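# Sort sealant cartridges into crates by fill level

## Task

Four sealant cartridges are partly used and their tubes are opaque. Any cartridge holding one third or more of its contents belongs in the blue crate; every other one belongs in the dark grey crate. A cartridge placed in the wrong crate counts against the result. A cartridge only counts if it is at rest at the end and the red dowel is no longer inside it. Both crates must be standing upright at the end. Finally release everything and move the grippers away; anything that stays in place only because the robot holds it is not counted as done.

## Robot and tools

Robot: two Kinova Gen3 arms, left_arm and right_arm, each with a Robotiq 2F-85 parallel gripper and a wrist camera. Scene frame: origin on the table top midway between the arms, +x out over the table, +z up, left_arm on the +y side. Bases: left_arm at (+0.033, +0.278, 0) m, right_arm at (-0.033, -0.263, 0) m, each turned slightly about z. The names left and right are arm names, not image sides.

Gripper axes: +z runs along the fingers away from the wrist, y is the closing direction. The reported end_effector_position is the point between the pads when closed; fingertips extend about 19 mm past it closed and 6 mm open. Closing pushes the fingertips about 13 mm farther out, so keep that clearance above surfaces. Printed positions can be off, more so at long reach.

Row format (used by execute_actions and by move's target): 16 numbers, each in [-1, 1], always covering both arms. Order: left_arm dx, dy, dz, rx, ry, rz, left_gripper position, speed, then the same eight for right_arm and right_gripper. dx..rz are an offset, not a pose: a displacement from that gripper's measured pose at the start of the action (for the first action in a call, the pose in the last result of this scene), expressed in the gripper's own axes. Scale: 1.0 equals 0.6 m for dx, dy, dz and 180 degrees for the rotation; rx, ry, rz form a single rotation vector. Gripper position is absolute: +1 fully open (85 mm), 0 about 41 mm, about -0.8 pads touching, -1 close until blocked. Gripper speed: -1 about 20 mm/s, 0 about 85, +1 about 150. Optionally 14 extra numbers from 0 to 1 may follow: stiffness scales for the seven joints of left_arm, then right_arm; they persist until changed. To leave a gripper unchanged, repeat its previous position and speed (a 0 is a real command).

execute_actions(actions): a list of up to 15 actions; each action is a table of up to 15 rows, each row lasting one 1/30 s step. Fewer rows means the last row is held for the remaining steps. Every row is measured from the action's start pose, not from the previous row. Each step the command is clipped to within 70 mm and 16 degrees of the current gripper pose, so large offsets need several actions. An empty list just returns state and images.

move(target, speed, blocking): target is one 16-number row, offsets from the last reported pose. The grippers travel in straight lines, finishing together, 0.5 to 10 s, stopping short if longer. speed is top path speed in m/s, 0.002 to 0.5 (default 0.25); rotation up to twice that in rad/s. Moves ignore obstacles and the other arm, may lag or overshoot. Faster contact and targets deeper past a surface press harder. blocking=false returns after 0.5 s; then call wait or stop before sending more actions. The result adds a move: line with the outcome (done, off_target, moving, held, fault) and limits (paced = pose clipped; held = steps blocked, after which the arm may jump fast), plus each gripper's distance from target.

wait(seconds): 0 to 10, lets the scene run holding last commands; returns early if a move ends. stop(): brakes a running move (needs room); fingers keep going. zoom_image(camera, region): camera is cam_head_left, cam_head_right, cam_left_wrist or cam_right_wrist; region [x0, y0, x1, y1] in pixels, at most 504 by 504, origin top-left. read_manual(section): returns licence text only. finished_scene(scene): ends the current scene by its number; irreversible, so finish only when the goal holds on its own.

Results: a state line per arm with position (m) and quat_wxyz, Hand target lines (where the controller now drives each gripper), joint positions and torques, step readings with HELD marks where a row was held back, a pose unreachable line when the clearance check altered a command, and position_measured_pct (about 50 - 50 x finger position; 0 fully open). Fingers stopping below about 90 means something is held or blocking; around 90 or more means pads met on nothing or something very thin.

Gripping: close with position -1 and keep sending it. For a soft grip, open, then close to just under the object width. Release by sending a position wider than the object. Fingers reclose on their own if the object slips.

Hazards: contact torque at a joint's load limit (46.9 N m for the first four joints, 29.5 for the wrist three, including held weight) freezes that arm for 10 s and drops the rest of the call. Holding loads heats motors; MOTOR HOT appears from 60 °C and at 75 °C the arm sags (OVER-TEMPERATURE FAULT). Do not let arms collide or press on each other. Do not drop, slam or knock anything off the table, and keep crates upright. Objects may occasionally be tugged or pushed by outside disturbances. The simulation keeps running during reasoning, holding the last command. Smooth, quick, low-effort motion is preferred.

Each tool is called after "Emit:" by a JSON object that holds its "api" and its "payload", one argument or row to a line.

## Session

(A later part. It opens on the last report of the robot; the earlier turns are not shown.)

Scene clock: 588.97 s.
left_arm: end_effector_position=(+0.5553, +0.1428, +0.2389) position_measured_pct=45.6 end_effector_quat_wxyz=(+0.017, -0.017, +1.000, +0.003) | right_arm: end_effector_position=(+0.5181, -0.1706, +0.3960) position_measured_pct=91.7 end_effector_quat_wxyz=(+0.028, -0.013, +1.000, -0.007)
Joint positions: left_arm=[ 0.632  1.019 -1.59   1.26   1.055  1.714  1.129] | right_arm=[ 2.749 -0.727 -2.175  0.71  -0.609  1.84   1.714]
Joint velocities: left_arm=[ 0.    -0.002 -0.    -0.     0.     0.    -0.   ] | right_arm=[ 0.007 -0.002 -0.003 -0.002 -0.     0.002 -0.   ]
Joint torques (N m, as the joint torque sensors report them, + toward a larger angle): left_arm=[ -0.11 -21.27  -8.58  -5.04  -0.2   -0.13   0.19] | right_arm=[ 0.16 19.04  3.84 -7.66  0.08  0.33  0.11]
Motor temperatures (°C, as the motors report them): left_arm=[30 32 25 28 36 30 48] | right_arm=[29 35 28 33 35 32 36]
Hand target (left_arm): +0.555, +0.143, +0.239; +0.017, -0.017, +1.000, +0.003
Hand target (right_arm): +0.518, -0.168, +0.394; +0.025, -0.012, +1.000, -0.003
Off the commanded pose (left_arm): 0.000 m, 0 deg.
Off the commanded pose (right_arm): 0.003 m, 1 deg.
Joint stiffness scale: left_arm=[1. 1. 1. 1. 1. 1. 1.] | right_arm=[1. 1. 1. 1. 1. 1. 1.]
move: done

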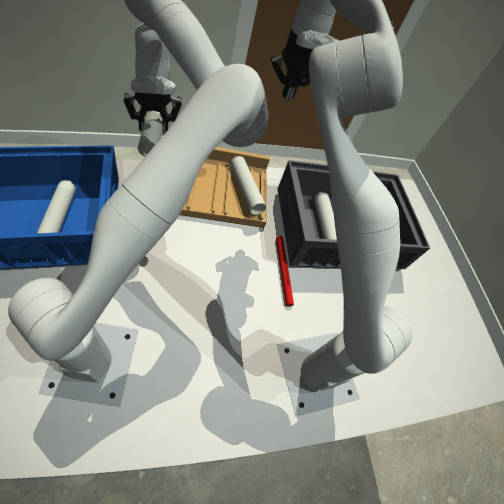

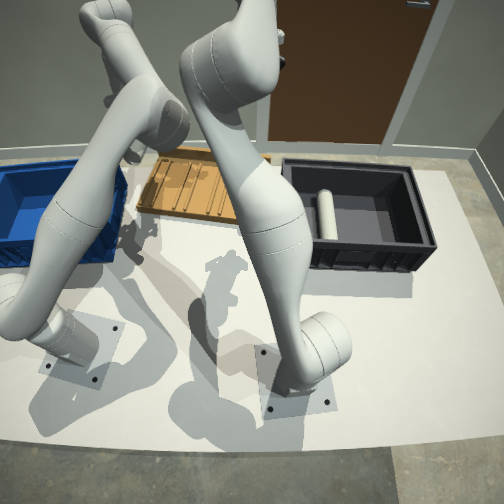

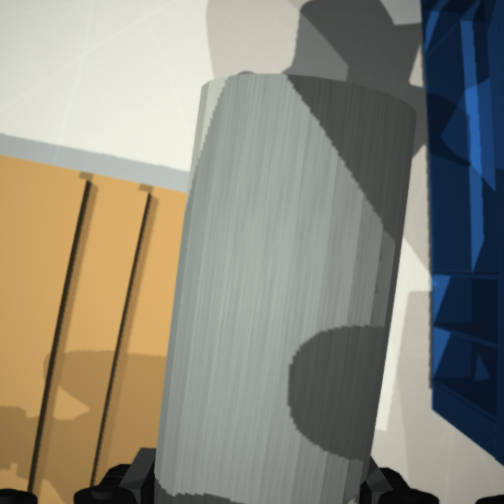

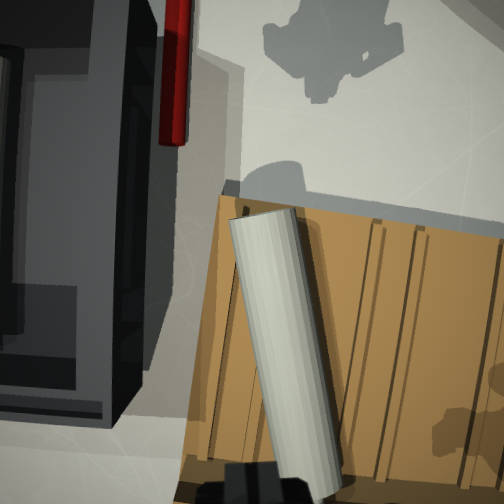

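Emit:
{"api": "move", "payload": {
  "target": [0.2, 0.35, 0, 0, 0, 0, -1, 1, 0, 0.055, 0.3, 0, 0, 0, 1, 1],
  "speed": 0.4
}}

Emit:
{"api": "move", "payload": {
  "target": [0, 0, 0, 0, 0, 0, -1, 1, 0, 0, 0.26, 0, 0, 0, 1, 1],
  "speed": 0.3
}}

Scene clock: 597.63 s.
left_arm: end_effector_position=(+0.4312, +0.3453, +0.2350) position_measured_pct=45.6 end_effector_quat_wxyz=(+0.018, -0.015, +1.000, +0.002) | right_arm: end_effector_position=(+0.5272, -0.1432, +0.2193) position_measured_pct=0.0 end_effector_quat_wxyz=(+0.029, -0.010, +1.000, -0.008)
Joint positions: left_arm=[ 0.48   0.876 -1.728  1.749  0.891  1.556  0.478] | right_arm=[ 2.586 -0.823 -2.219  1.184 -0.628  1.357  1.785]
Joint velocities: left_arm=[-0.006 -0.002  0.001  0.    -0.    -0.001 -0.   ] | right_arm=[-0.    -0.001 -0.001  0.001 -0.002  0.001  0.   ]
Joint torques (N m, as the joint torque sensors report them, + toward a larger angle): left_arm=[ -0.15 -15.01  -8.12  -6.64   0.11  -0.01   0.2 ] | right_arm=[ 0.   19.68  5.7  -7.04 -0.11  0.2   0.26]
Motor temperatures (°C, as the motors report them): left_arm=[30 32 25 28 36 30 48] | right_arm=[29 35 28 33 35 32 36]
Hand target (left_arm): +0.429, +0.349, +0.236; +0.018, -0.017, +1.000, +0.003
Hand target (right_arm): +0.527, -0.140, +0.216; +0.028, -0.013, +0.999, -0.007
Off the commanded pose (left_arm): 0.004 m, 0 deg.
Off the commanded pose (right_arm): 0.005 m, 0 deg.
Joint stiffness scale: left_arm=[1. 1. 1. 1. 1. 1. 1.] | right_arm=[1. 1. 1. 1. 1. 1. 1.]
move: off_target (left_arm, right_arm)

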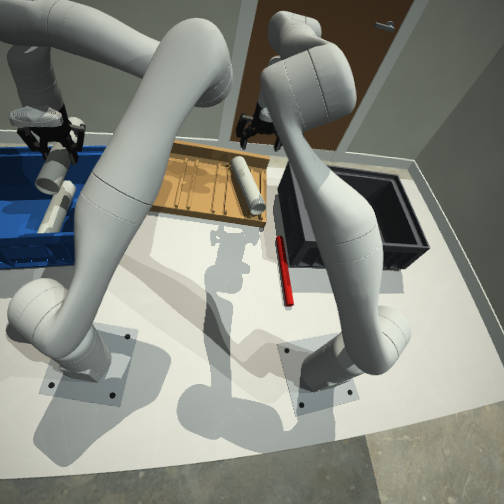

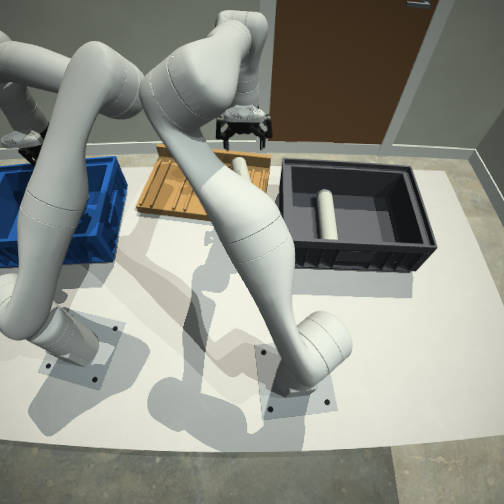

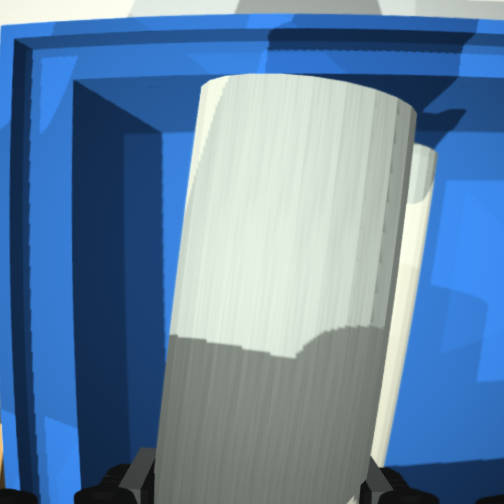

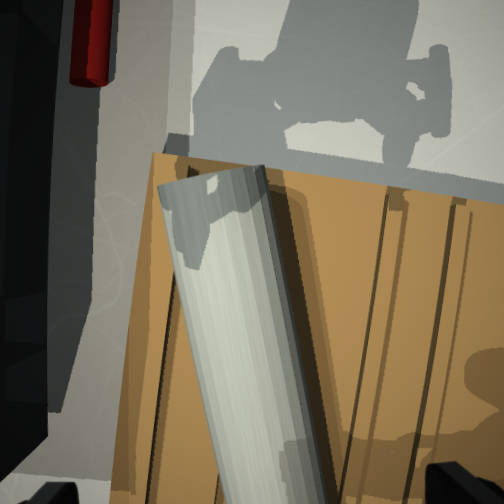

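Scene clock: 598.77 s.
left_arm: end_effector_position=(+0.4311, +0.3453, +0.2351) position_measured_pct=45.6 end_effector_quat_wxyz=(+0.018, -0.015, +1.000, +0.002) | right_arm: end_effector_position=(+0.5353, -0.1461, +0.0664) position_measured_pct=0.0 end_effector_quat_wxyz=(+0.028, -0.010, +0.999, -0.010)
Joint positions: left_arm=[ 0.48   0.876 -1.728  1.749  0.891  1.556  0.478] | right_arm=[ 2.617 -0.999 -2.338  1.356 -0.745  1.038  1.882]
Joint velocities: left_arm=[ 0.     0.     0.001 -0.    -0.     0.    -0.   ] | right_arm=[ 0.003 -0.003 -0.001 -0.001  0.    -0.    -0.002]
Joint torques (N m, as the joint torque sensors report them, + toward a larger angle): left_arm=[ -0.42 -14.89  -7.98  -6.34  -0.08  -0.17   0.15] | right_arm=[ 0.25 20.79  6.36 -6.17  0.45 -0.04  0.05]
Motor temperatures (°C, as the motors report them): left_arm=[30 32 25 28 36 30 48] | right_arm=[29 35 28 33 35 32 36]
Hand target (left_arm): +0.431, +0.345, +0.235; +0.018, -0.015, +1.000, +0.002
Hand target (right_arm): +0.536, -0.146, +0.064; +0.029, -0.010, +1.000, -0.009
Off the commanded pose (left_arm): 0.000 m, 0 deg.
Off the commanded pose (right_arm): 0.003 m, 0 deg.
Joint stiffness scale: left_arm=[1. 1. 1. 1. 1. 1. 1.] | right_arm=[1. 1. 1. 1. 1. 1. 1.]
move: done

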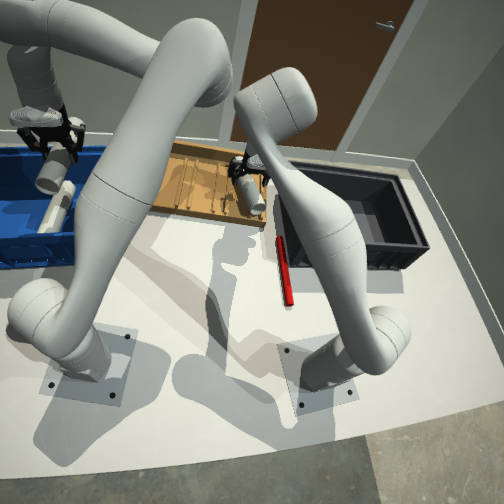

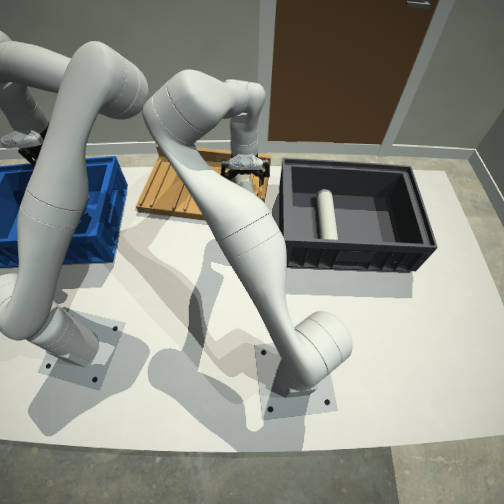

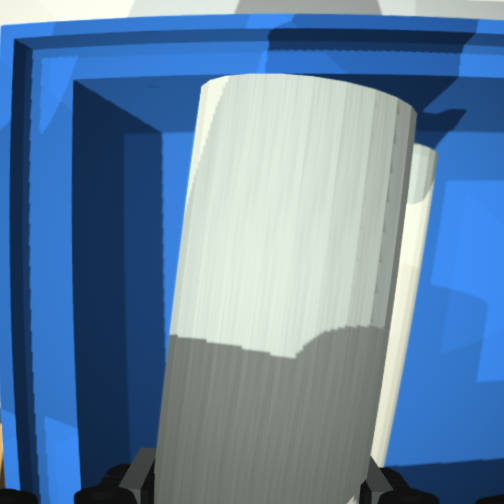

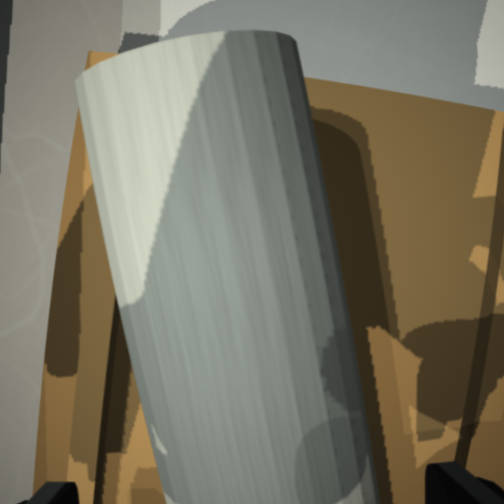

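Emit:
{"api": "execute_actions", "payload": {
  "actions": [
    [[0,0,0,0,0,0,-1,1,0,0,0,0,0,0,-1,1]]
  ]
}}

Emit:
{"api": "move", "payload": {
  "target": [0, 0, 0, 0, 0, 0, -1, 1, 0, 0, -0.3, 0, 0, 0, -1, 1],
  "speed": 0.4
}}

Emit:
{"api": "move", "payload": {
  "target": [0, 0, 0, 0, 0, 0, -1, 1, 0.45, -0.8, 0, 0, 0, 0, -1, 1],
  "speed": 0.4
}}

Emit:
{"api": "move", "payload": {
  "target": [0, -1, 0, 0, 0, 0, -1, 1, 0, 0, 0, 0, 0, 0, -1, 1],
  "speed": 0.4
}}

Scene clock: 610.67 s.
left_arm: end_effector_position=(+0.4311, +0.3453, +0.2351) position_measured_pct=45.6 end_effector_quat_wxyz=(+0.018, -0.015, +1.000, +0.002) | right_arm: end_effector_position=(+0.5355, -0.1459, +0.0673) position_measured_pct=45.2 end_effector_quat_wxyz=(+0.029, -0.010, +0.999, -0.010)
Joint positions: left_arm=[ 0.48   0.876 -1.728  1.749  0.891  1.556  0.478] | right_arm=[ 2.617 -0.998 -2.338  1.356 -0.745  1.039  1.882]
Joint velocities: left_arm=[-0.001 -0.    -0.001  0.    -0.    -0.001 -0.   ] | right_arm=[-0.     0.     0.    -0.001  0.001  0.001 -0.001]
Joint torques (N m, as the joint torque sensors report them, + toward a larger angle): left_arm=[ -0.43 -14.8   -8.1   -6.48  -0.14   0.08   0.11] | right_arm=[ 2.13 17.73  6.65 -5.45  0.35 -1.02  0.14]
Motor temperatures (°C, as the motors report them): left_arm=[30 32 25 28 36 30 48] | right_arm=[29 35 28 33 35 32 36]
Hand target (left_arm): +0.431, +0.345, +0.235; +0.018, -0.015, +1.000, +0.002
Hand target (right_arm): +0.535, -0.146, +0.066; +0.028, -0.010, +0.999, -0.010
Off the commanded pose (left_arm): 0.000 m, 0 deg.
Off the commanded pose (right_arm): 0.001 m, 0 deg.
Joint stiffness scale: left_arm=[1. 1. 1. 1. 1. 1. 1.] | right_arm=[1. 1. 1. 1. 1. 1. 1.]
Step readings (end_effector_position):
0: left_arm (+0.4311, +0.3453, +0.2351) | right_arm (+0.5353, -0.1463, +0.0663)
1: left_arm (+0.4311, +0.3453, +0.2351) | right_arm (+0.5353, -0.1463, +0.0663)
2: left_arm (+0.4311, +0.3453, +0.2351) | right_arm (+0.5353, -0.1463, +0.0663)
4: left_arm (+0.4311, +0.3453, +0.2351) | right_arm (+0.5353, -0.1463, +0.0663)
8: left_arm (+0.4311, +0.3453, +0.2351) | right_arm (+0.5353, -0.1462, +0.0663)
15: end_effector_position above

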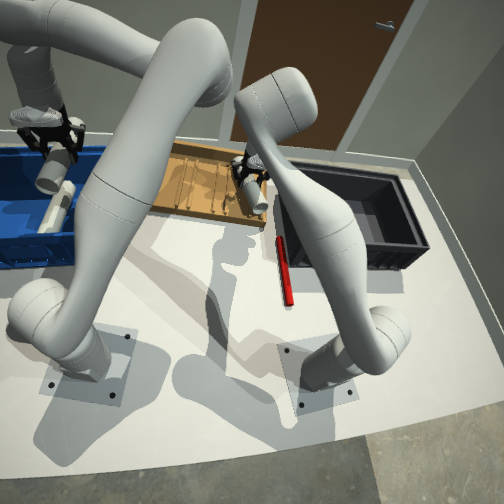

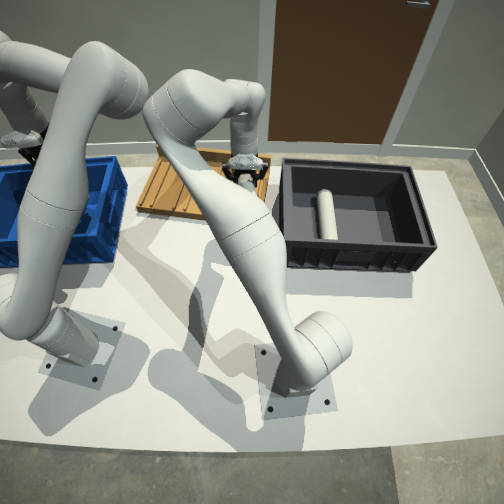

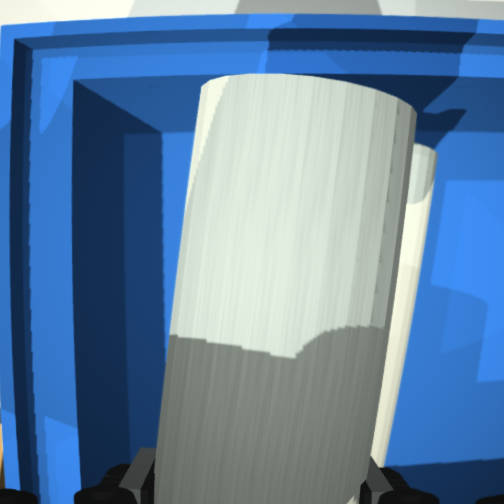

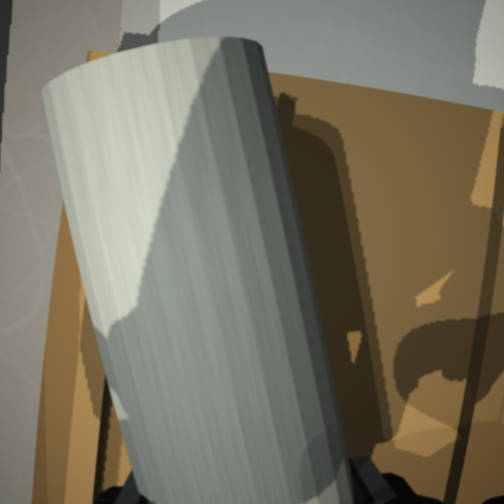

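Scene clock: 611.70 s.
left_arm: end_effector_position=(+0.4311, +0.3453, +0.2351) position_measured_pct=45.6 end_effector_quat_wxyz=(+0.018, -0.015, +1.000, +0.002) | right_arm: end_effector_position=(+0.5259, -0.1409, +0.2438) position_measured_pct=45.2 end_effector_quat_wxyz=(+0.028, -0.012, +0.999, -0.008)
Joint positions: left_arm=[ 0.48   0.876 -1.728  1.749  0.891  1.556  0.478] | right_arm=[ 2.589 -0.801 -2.213  1.136 -0.611  1.415  1.767]
Joint velocities: left_arm=[ 0.     0.    -0.001  0.    -0.    -0.    -0.   ] | right_arm=[ 0.     0.     0.002 -0.002  0.001  0.002 -0.001]
Joint torques (N m, as the joint torque sensors report them, + toward a larger angle): left_arm=[ -0.02 -14.91  -8.22  -6.35   0.     0.03   0.02] | right_arm=[-0.12 20.8   5.73 -8.   -0.09 -0.06  0.25]
Motor temperatures (°C, as the motors report them): left_arm=[30 32 25 28 36 30 48] | right_arm=[29 35 28 33 35 32 36]
Hand target (left_arm): +0.431, +0.345, +0.235; +0.018, -0.015, +1.000, +0.002
Hand target (right_arm): +0.525, -0.143, +0.247; +0.029, -0.010, +0.999, -0.010
Off the commanded pose (left_arm): 0.000 m, 0 deg.
Off the commanded pose (right_arm): 0.004 m, 0 deg.
Joint stiffness scale: left_arm=[1. 1. 1. 1. 1. 1. 1.] | right_arm=[1. 1. 1. 1. 1. 1. 1.]
move: off_target (right_arm)

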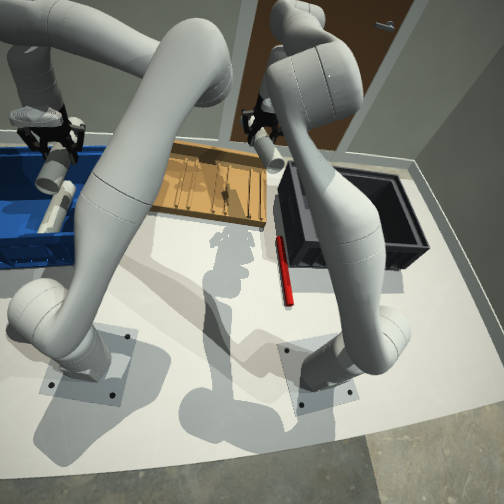

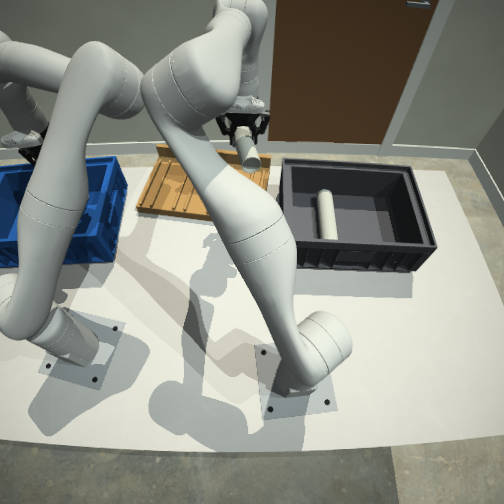

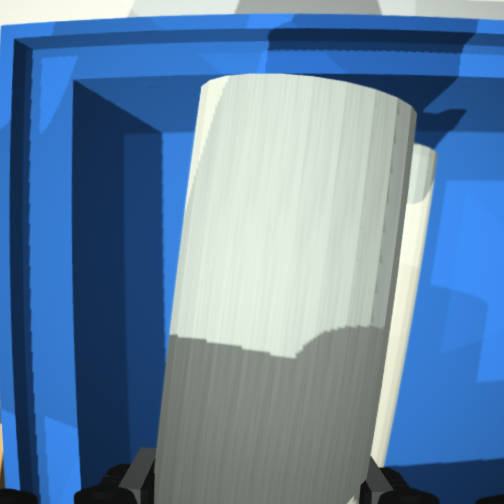

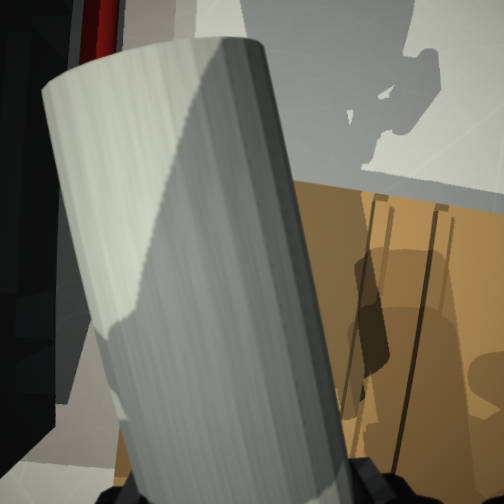

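Scene clock: 613.80 s.
left_arm: end_effector_position=(+0.4311, +0.3453, +0.2351) position_measured_pct=45.6 end_effector_quat_wxyz=(+0.018, -0.015, +1.000, +0.002) | right_arm: end_effector_position=(+0.2658, -0.6296, +0.2370) position_measured_pct=45.2 end_effector_quat_wxyz=(+0.026, -0.011, +1.000, -0.011)
Joint positions: left_arm=[ 0.48   0.876 -1.728  1.749  0.891  1.556  0.478] | right_arm=[ 3.516 -0.629 -2.094  1.537 -0.607  1.271  3.003]
Joint velocities: left_arm=[-0.    -0.001 -0.001  0.    -0.     0.001 -0.   ] | right_arm=[ 0.013  0.001 -0.011 -0.     0.001 -0.    -0.   ]
Joint torques (N m, as the joint torque sensors report them, + toward a larger angle): left_arm=[ -0.15 -14.76  -8.24  -6.61  -0.3   -0.05   0.06] | right_arm=[ 0.35 16.02  5.88 -8.06 -0.46 -0.19  0.29]
Motor temperatures (°C, as the motors report them): left_arm=[30 32 25 28 36 30 48] | right_arm=[29 35 28 33 35 32 36]
Hand target (left_arm): +0.431, +0.345, +0.235; +0.018, -0.015, +1.000, +0.002
Hand target (right_arm): +0.268, -0.629, +0.236; +0.027, -0.012, +1.000, -0.008
Off the commanded pose (left_arm): 0.000 m, 0 deg.
Off the commanded pose (right_arm): 0.003 m, 1 deg.
Joint stiffness scale: left_arm=[1. 1. 1. 1. 1. 1. 1.] | right_arm=[1. 1. 1. 1. 1. 1. 1.]
move: done

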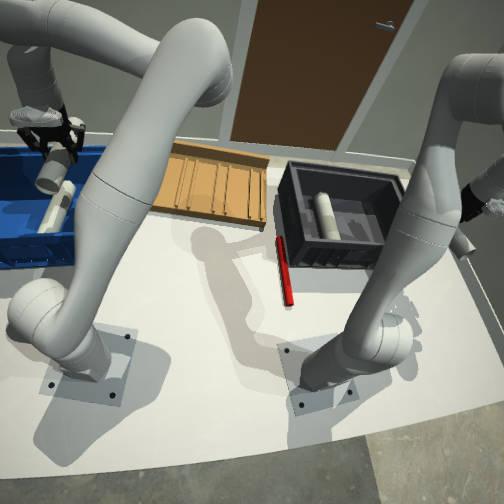

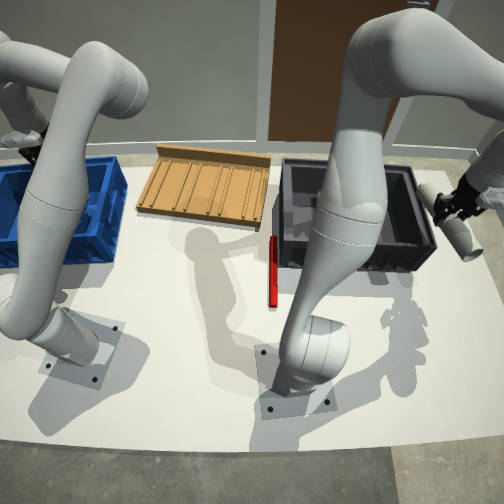

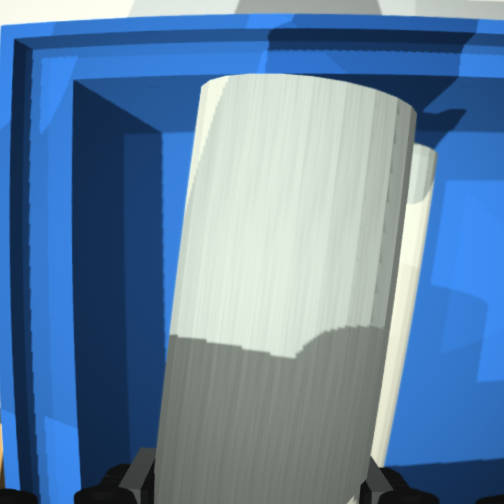

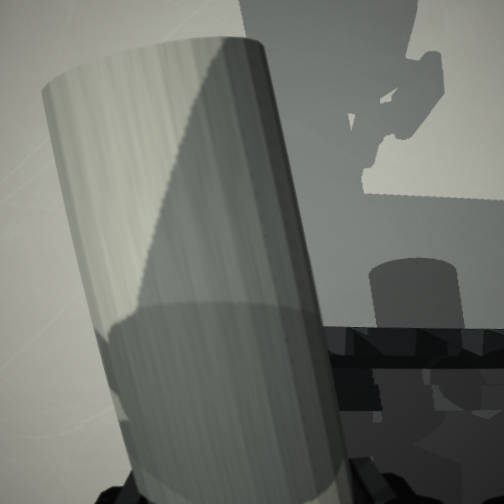

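Scene clock: 616.20 s.
left_arm: end_effector_position=(+0.4501, -0.2536, +0.2347) position_measured_pct=45.6 end_effector_quat_wxyz=(+0.021, -0.014, +1.000, +0.001) | right_arm: end_effector_position=(+0.2658, -0.6296, +0.2369) position_measured_pct=45.2 end_effector_quat_wxyz=(+0.026, -0.011, +1.000, -0.011)
Joint positions: left_arm=[ 0.893  1.164 -1.51   0.424  1.312  1.884  2.235] | right_arm=[ 3.516 -0.629 -2.094  1.537 -0.607  1.271  3.003]
Joint velocities: left_arm=[-0.008 -0.     0.006 -0.006 -0.     0.     0.002] | right_arm=[-0.001 -0.001 -0.    -0.001 -0.     0.     0.001]
Joint torques (N m, as the joint torque sensors report them, + toward a larger angle): left_arm=[ -0.19 -28.53  -4.38  -2.28  -0.38  -0.01   0.12] | right_arm=[ 0.26 15.48  5.61 -8.02 -0.06  0.11  0.41]
Motor temperatures (°C, as the motors report them): left_arm=[30 32 25 28 36 30 48] | right_arm=[29 35 28 33 35 32 36]
Hand target (left_arm): +0.448, -0.254, +0.232; +0.016, -0.015, +1.000, +0.002
Hand target (right_arm): +0.266, -0.630, +0.237; +0.026, -0.011, +1.000, -0.011
Off the commanded pose (left_arm): 0.002 m, 0 deg.
Off the commanded pose (right_arm): 0.000 m, 0 deg.
Joint stiffness scale: left_arm=[1. 1. 1. 1. 1. 1. 1.] | right_arm=[1. 1. 1. 1. 1. 1. 1.]
move: done

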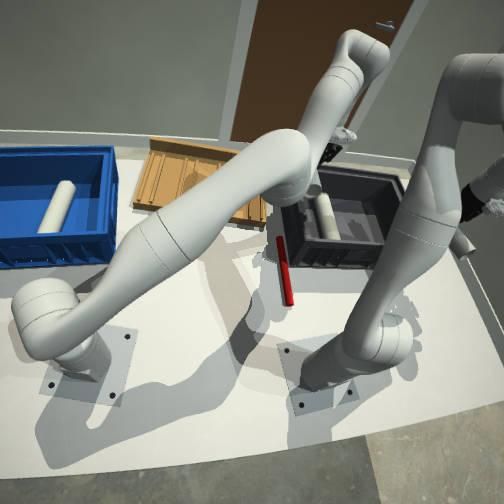

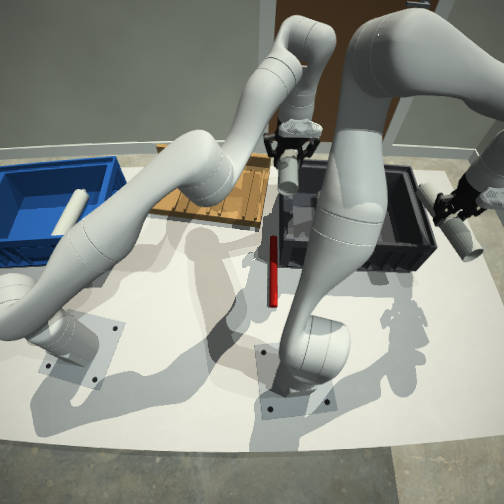

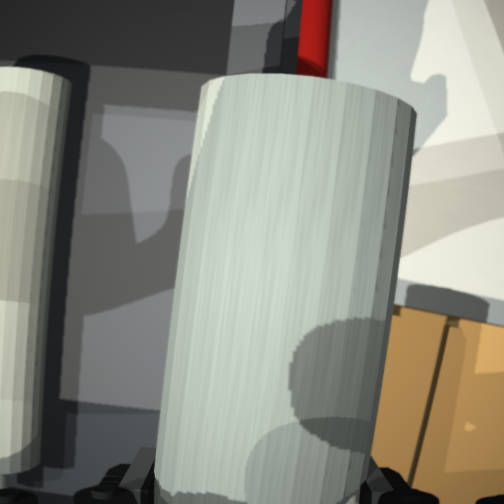

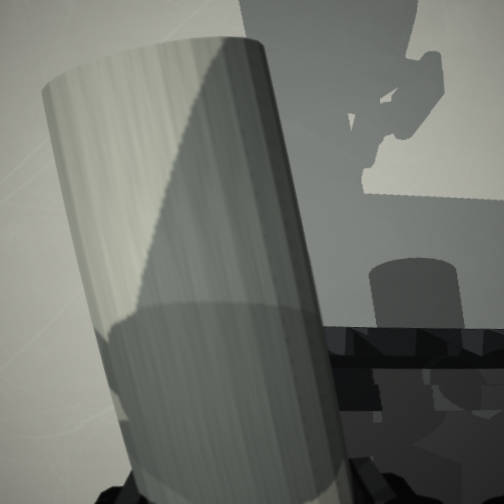

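Emit:
{"api": "move", "payload": {
  "target": [0, -0.12, 0.1, 0, 0, 0, -1, 1, 0, 0, 0, 0, 0, 0, -1, 1],
  "speed": 0.3
}}

Scene clock: 620.97 s.
left_arm: end_effector_position=(+0.4547, -0.3226, +0.1768) position_measured_pct=45.6 end_effector_quat_wxyz=(+0.042, -0.012, +0.999, -0.023) | right_arm: end_effector_position=(+0.2658, -0.6296, +0.2369) position_measured_pct=45.2 end_effector_quat_wxyz=(+0.026, -0.011, +1.000, -0.011)
Joint positions: left_arm=[ 0.772  1.273 -1.433  0.041  1.379  1.776  2.518] | right_arm=[ 3.516 -0.629 -2.094  1.537 -0.607  1.271  3.003]
Joint velocities: left_arm=[-0.003  0.001  0.002 -0.002  0.     0.001 -0.   ] | right_arm=[ 0.    -0.001  0.     0.001 -0.    -0.001  0.001]
Joint torques (N m, as the joint torque sensors report them, + toward a larger angle): left_arm=[ -0.43 -30.64  -0.99  -1.68  -0.36  -0.38   0.12] | right_arm=[ 0.43 15.77  5.44 -8.12 -0.07  0.17 -0.09]
Motor temperatures (°C, as the motors report them): left_arm=[30 32 25 28 36 30 48] | right_arm=[29 35 28 33 35 32 36]
Hand target (left_arm): +0.454, -0.324, +0.174; +0.039, -0.013, +0.999, -0.026
Hand target (right_arm): +0.266, -0.630, +0.237; +0.026, -0.011, +1.000, -0.011
Off the commanded pose (left_arm): 0.003 m, 4 deg.
Off the commanded pose (right_arm): 0.000 m, 0 deg.
Joint stiffness scale: left_arm=[1. 1. 1. 1. 1. 1. 1.] | right_arm=[1. 1. 1. 1. 1. 1. 1.]
elbow stopped short (left arm): the move would have taken joint 4 (elbow) straighter than the controller allows; a more bent joint 4 avoids this.
move: off_target (left_arm)

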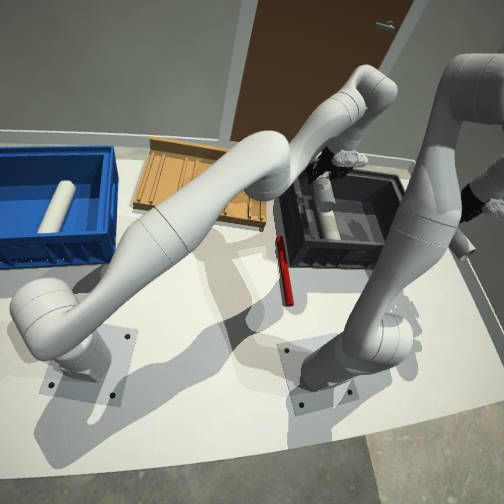

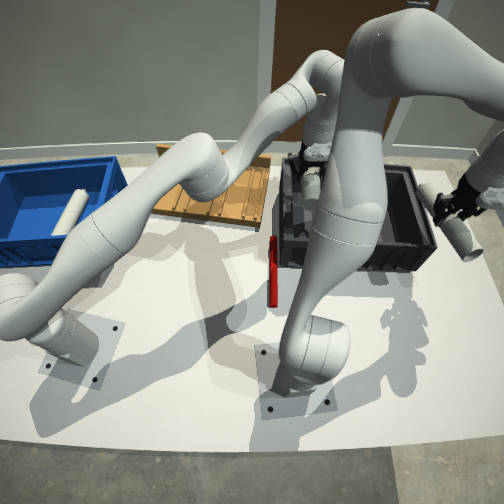

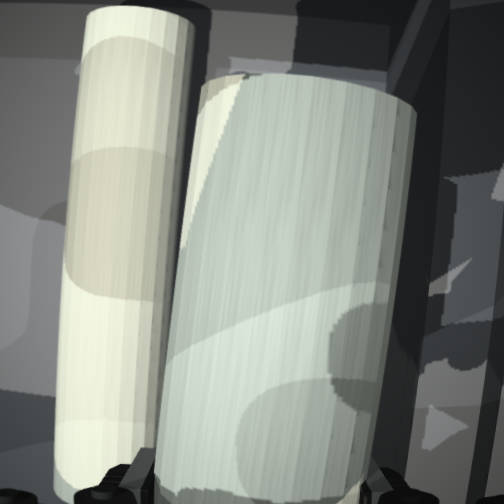

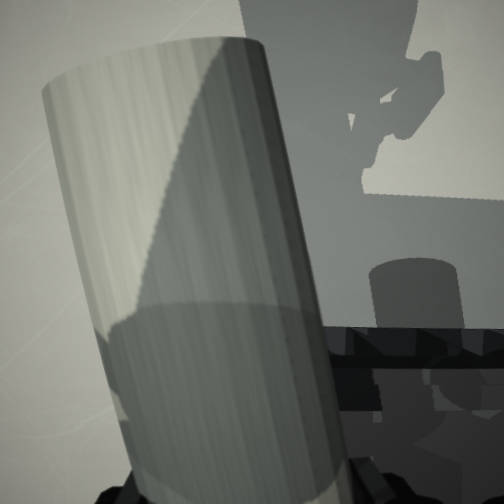

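Release, then retreat left to its side.

Emit:
{"api": "execute_actions", "payload": {
  "actions": [
    [[0,0,0,0,0,0,1,1,0,0,0,0,0,0,-1,1]]
  ]
}}

Emit:
{"api": "move", "payload": {
  "target": [0.4, 1, -0.15, 0, 0, 0, 1, 1, 0, 0, 0, 0, 0, 0, -1, 1],
  "speed": 0.45
}}

Scene clock: 626.93 s.
left_arm: end_effector_position=(+0.4548, -0.3225, +0.1767) position_measured_pct=0.4 end_effector_quat_wxyz=(+0.042, -0.012, +0.999, -0.023) | right_arm: end_effector_position=(+0.2658, -0.6296, +0.2369) position_measured_pct=45.2 end_effector_quat_wxyz=(+0.026, -0.011, +1.000, -0.011)
Joint positions: left_arm=[ 0.772  1.273 -1.433  0.041  1.379  1.776  2.518] | right_arm=[ 3.516 -0.629 -2.094  1.537 -0.607  1.271  3.003]
Joint velocities: left_arm=[ 0.    -0.     0.001 -0.     0.    -0.001  0.   ] | right_arm=[ 0.    -0.    -0.     0.    -0.001  0.    -0.   ]
Joint torques (N m, as the joint torque sensors report them, + toward a larger angle): left_arm=[ -0.02 -29.07  -0.85  -1.34  -0.23  -0.13   0.17] | right_arm=[ 0.34 15.99  5.55 -7.96 -0.08 -0.11  0.1 ]
Motor temperatures (°C, as the motors report them): left_arm=[30 33 25 28 36 30 48] | right_arm=[29 35 28 33 35 32 36]
Hand target (left_arm): +0.455, -0.323, +0.177; +0.042, -0.012, +0.999, -0.023
Hand target (right_arm): +0.266, -0.630, +0.237; +0.026, -0.011, +1.000, -0.011
Off the commanded pose (left_arm): 0.000 m, 0 deg.
Off the commanded pose (right_arm): 0.000 m, 0 deg.
Joint stiffness scale: left_arm=[1. 1. 1. 1. 1. 1. 1.] | right_arm=[1. 1. 1. 1. 1. 1. 1.]
Step readings (end_effector_position):
0: left_arm (+0.4548, -0.3225, +0.1767) | right_arm (+0.2658, -0.6296, +0.2369)
1: left_arm (+0.4548, -0.3225, +0.1767) | right_arm (+0.2658, -0.6296, +0.2369)
2: left_arm (+0.4548, -0.3225, +0.1767) | right_arm (+0.2658, -0.6296, +0.2369)
4: left_arm (+0.4548, -0.3225, +0.1767) | right_arm (+0.2658, -0.6296, +0.2369)
8: left_arm (+0.4548, -0.3225, +0.1767) | right_arm (+0.2658, -0.6296, +0.2369)
15: end_effector_position above

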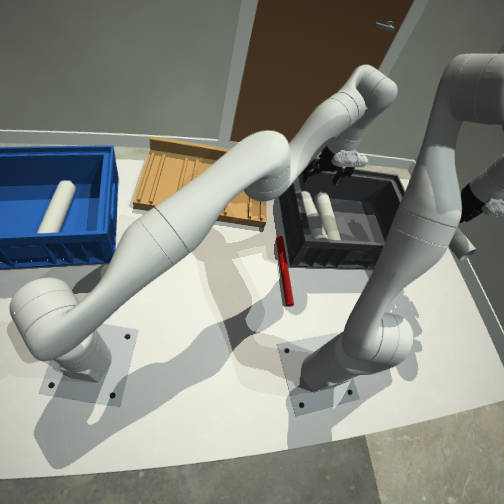

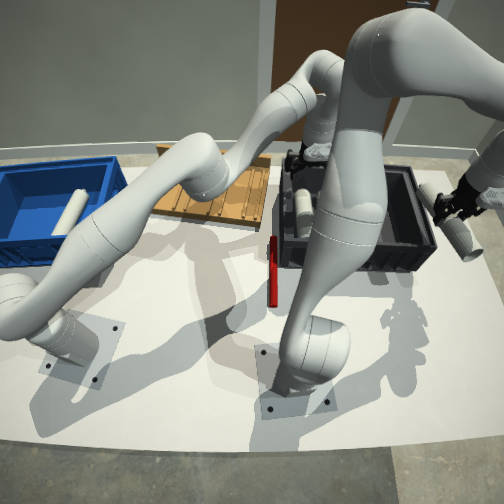

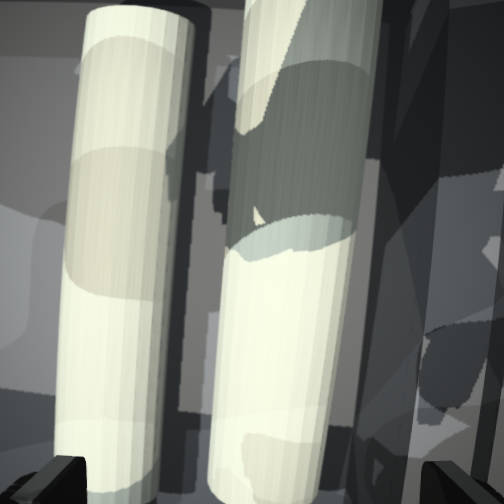

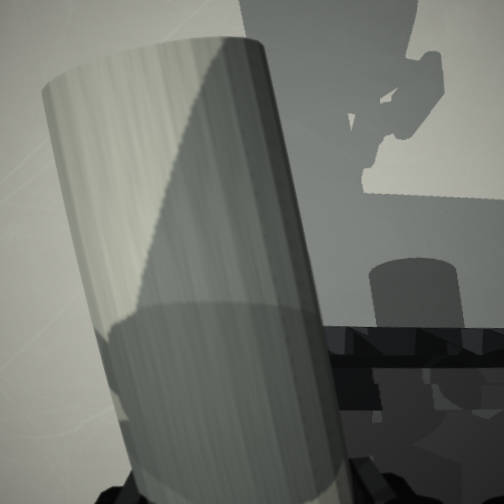

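Scene clock: 629.57 s.
left_arm: end_effector_position=(+0.1972, +0.2730, +0.2161) position_measured_pct=0.0 end_effector_quat_wxyz=(+0.045, -0.014, +0.999, -0.023) | right_arm: end_effector_position=(+0.2658, -0.6296, +0.2369) position_measured_pct=45.2 end_effector_quat_wxyz=(+0.026, -0.011, +1.000, -0.011)
Joint positions: left_arm=[ 1.273  0.692 -2.429  2.406  0.548  1.331  0.379] | right_arm=[ 3.516 -0.629 -2.094  1.537 -0.607  1.271  3.003]
Joint velocities: left_arm=[-0.    -0.019  0.    -0.    -0.002  0.002 -0.   ] | right_arm=[-0.    -0.    -0.    -0.001 -0.001  0.001 -0.   ]
Joint torques (N m, as the joint torque sensors report them, + toward a larger angle): left_arm=[-0.21 -6.   -3.71 -8.29  0.33  0.01  0.38] | right_arm=[ 0.47 15.68  5.98 -8.28  0.12  0.09  0.28]
Motor temperatures (°C, as the motors report them): left_arm=[30 33 25 28 36 30 48] | right_arm=[29 35 28 33 35 32 36]
Hand target (left_arm): +0.196, +0.274, +0.217; +0.043, -0.012, +0.999, -0.024
Hand target (right_arm): +0.266, -0.630, +0.237; +0.026, -0.011, +1.000, -0.011
Off the commanded pose (left_arm): 0.003 m, 0 deg.
Off the commanded pose (right_arm): 0.000 m, 0 deg.
Joint stiffness scale: left_arm=[1. 1. 1. 1. 1. 1. 1.] | right_arm=[1. 1. 1. 1. 1. 1. 1.]
move: done; limits=paced

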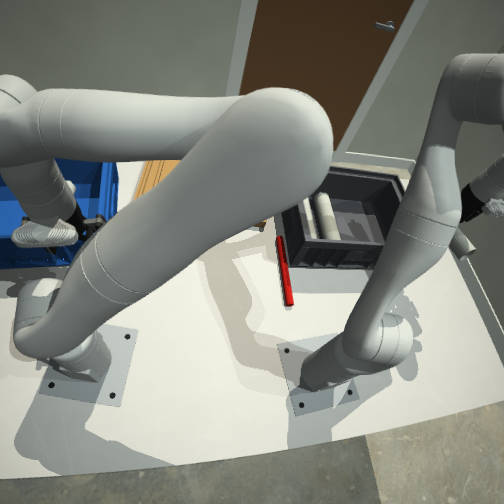

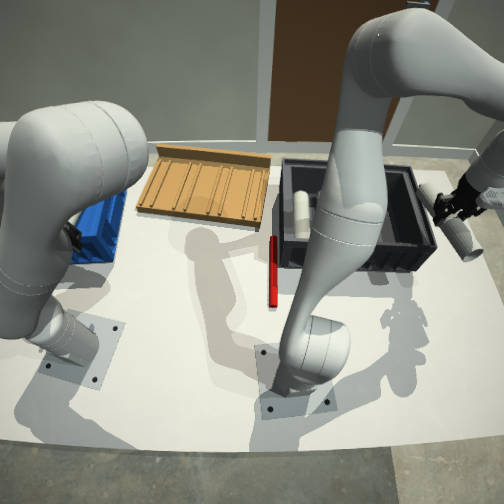

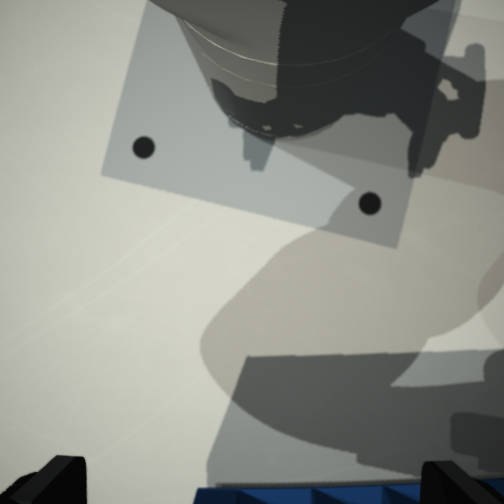

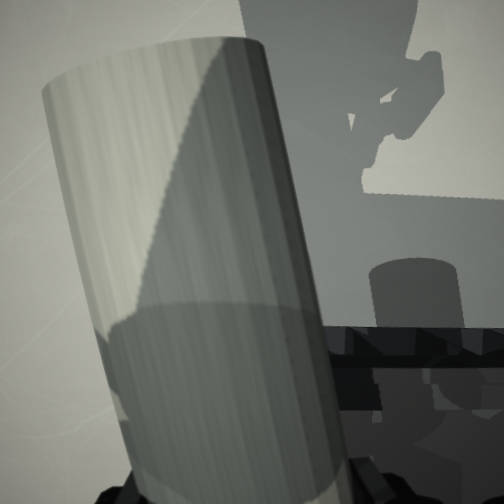

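Emit:
{"api": "move", "payload": {
  "target": [0, 0, 0, 0, 0, 0, 1, 1, -0.26, 1, 0, 0, 0, 0, -1, 1],
  "speed": 0.45
}}

Emit:
{"api": "move", "payload": {
  "target": [0, 0, 0, 0, 0, 0, 1, 1, 0, 0.58, 0.05, 0, 0, 0, -1, 1],
  "speed": 0.45
}}

Scene clock: 636.97 s.
left_arm: end_effector_position=(+0.1972, +0.2729, +0.2161) position_measured_pct=0.0 end_effector_quat_wxyz=(+0.045, -0.014, +0.999, -0.024) | right_arm: end_effector_position=(+0.3584, -0.2284, +0.2344) position_measured_pct=45.2 end_effector_quat_wxyz=(+0.028, +0.012, +1.000, -0.000)
Joint positions: left_arm=[ 1.273  0.69  -2.429  2.406  0.548  1.331  0.379] | right_arm=[ 2.333 -0.463 -2.001  1.8   -0.478  1.123  1.937]
Joint velocities: left_arm=[-0.001 -0.002 -0.001 -0.     0.     0.     0.001] | right_arm=[ 0.004  0.002  0.     0.001  0.001 -0.001 -0.   ]
Joint torques (N m, as the joint torque sensors report them, + toward a larger angle): left_arm=[-0.24 -5.99 -3.66 -8.33  0.06  0.05  0.17] | right_arm=[ 0.17 11.18  4.63 -8.24  0.01 -0.32  0.06]
Motor temperatures (°C, as the motors report them): left_arm=[30 33 25 28 36 30 48] | right_arm=[29 35 28 33 35 32 36]
Hand target (left_arm): +0.197, +0.273, +0.216; +0.045, -0.014, +0.999, -0.023
Hand target (right_arm): +0.358, -0.233, +0.235; +0.030, +0.012, +0.999, -0.003
Off the commanded pose (left_arm): 0.000 m, 0 deg.
Off the commanded pose (right_arm): 0.208 m, 3 deg; position clipped at the last step of the last action.
Joint stiffness scale: left_arm=[1. 1. 1. 1. 1. 1. 1.] | right_arm=[1. 1. 1. 1. 1. 1. 1.]
move: held (right_arm); limits=paced,held; held on 16 of 53 steps (right_arm), including the last (right_arm)
pose unreachable (right arm): on one or more control steps of this call, first in action 0 (counted from 0), this arm could not follow its commanded pose, so it was not sent that pose on those steps. On the call's last step it was still not sent that pose. It may still have moved: this result reports where it is.
cause: the commanded pose would bring a part of the arm too close to another arm (a part of this arm just beyond joint 3 (upper arm roll) and a part of the other arm just beyond its joint 4 (elbow)).

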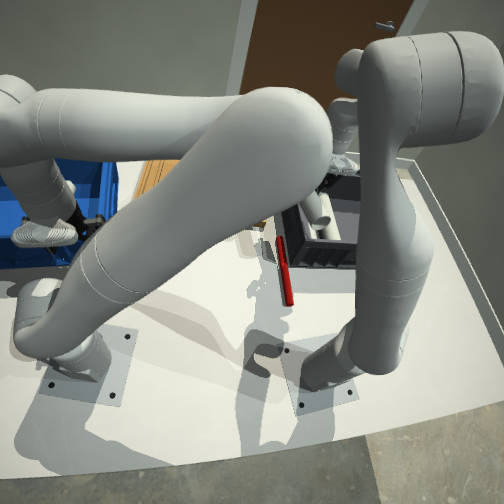

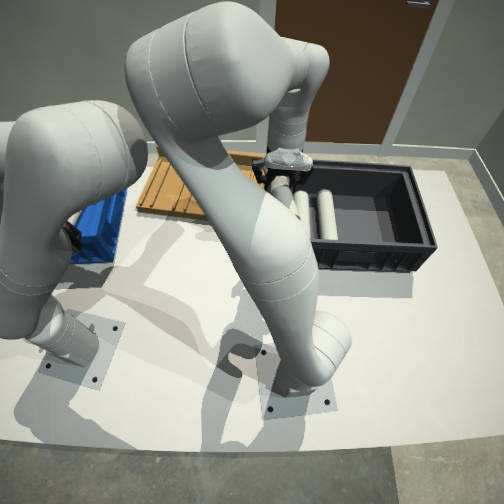

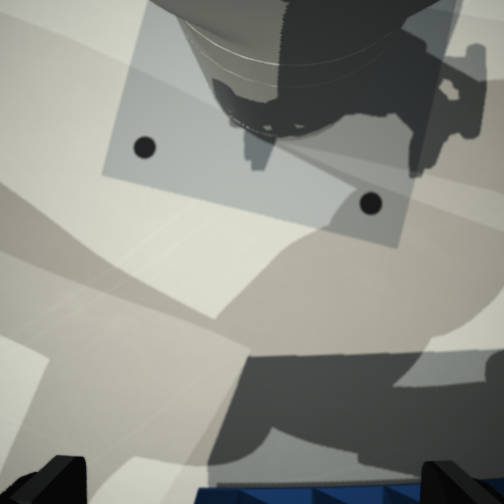

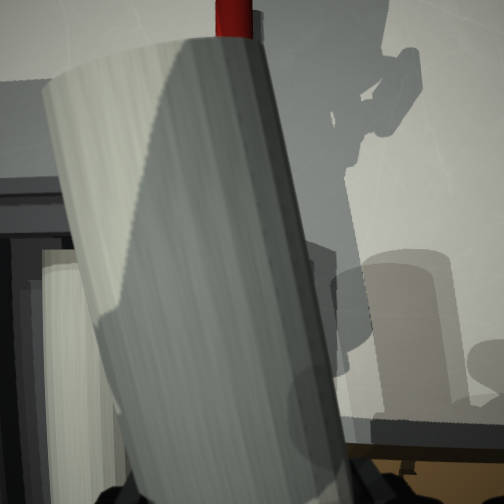

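Scene clock: 638.13 s.
left_arm: end_effector_position=(+0.1972, +0.2729, +0.2161) position_measured_pct=0.0 end_effector_quat_wxyz=(+0.045, -0.014, +0.999, -0.024) | right_arm: end_effector_position=(+0.3594, -0.2028, +0.2326) position_measured_pct=45.2 end_effector_quat_wxyz=(+0.028, +0.022, +0.999, +0.001)
Joint positions: left_arm=[ 1.273  0.69  -2.429  2.406  0.548  1.331  0.379] | right_arm=[ 2.279 -0.475 -2.007  1.793 -0.487  1.123  1.858]
Joint velocities: left_arm=[ 0.     0.001  0.001 -0.     0.    -0.001 -0.   ] | right_arm=[ 0.    -0.001 -0.    -0.002 -0.002 -0.    -0.002]
Joint torques (N m, as the joint torque sensors report them, + toward a larger angle): left_arm=[-0.07 -6.13 -3.37 -8.19  0.16  0.01  0.13] | right_arm=[ 0.45 10.87  3.96 -8.3  -0.09 -0.17  0.18]
Motor temperatures (°C, as the motors report them): left_arm=[30 33 25 28 36 30 48] | right_arm=[29 35 28 33 35 32 36]
Hand target (left_arm): +0.197, +0.273, +0.216; +0.045, -0.014, +0.999, -0.024
Hand target (right_arm): +0.358, -0.207, +0.233; +0.028, +0.022, +0.999, -0.000
Off the commanded pose (left_arm): 0.000 m, 0 deg.
Off the commanded pose (right_arm): 0.324 m, 1 deg; position clipped at the last step of the last action.
Joint stiffness scale: left_arm=[1. 1. 1. 1. 1. 1. 1.] | right_arm=[1. 1. 1. 1. 1. 1. 1.]
move: held (right_arm); limits=paced,held; held on 28 of 35 steps (right_arm), including the last (right_arm)
pose unreachable (right arm): on one or more control steps of this call, first in action 0 (counted from 0), this arm could not follow its commanded pose, so it was not sent that pose on those steps. On the call's last step it was still not sent that pose. It may still have moved: this result reports where it is.
cause: the commanded pose would bring a part of the arm too close to another arm (a part of this arm just beyond joint 3 (upper arm roll) and a part of the other arm just beyond its joint 4 (elbow)).

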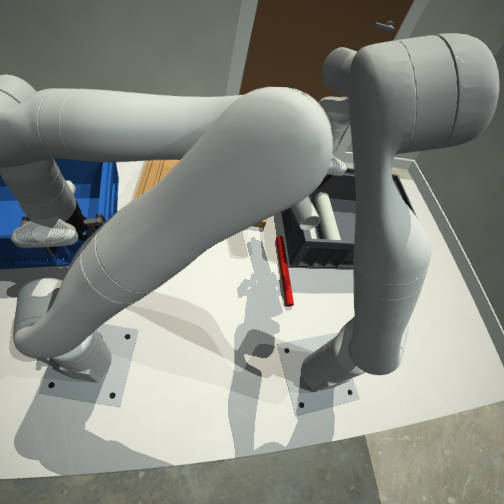

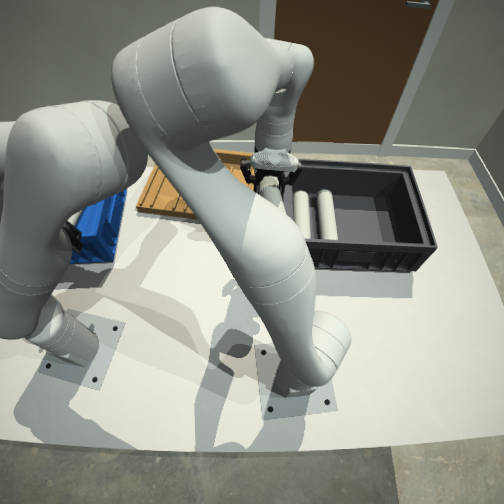

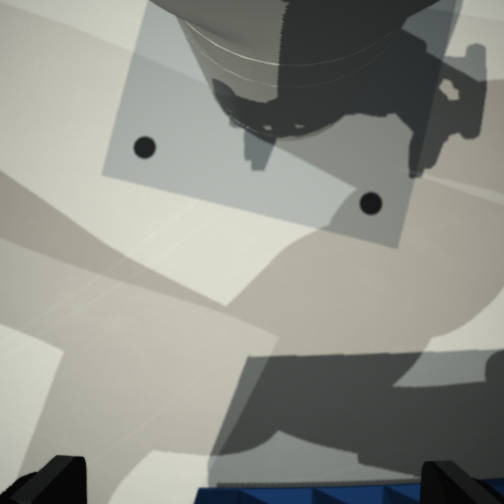

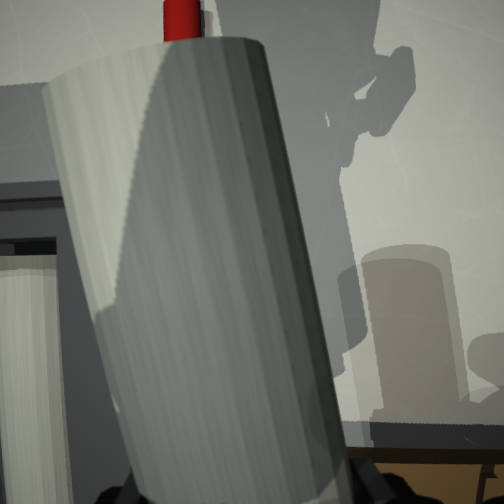

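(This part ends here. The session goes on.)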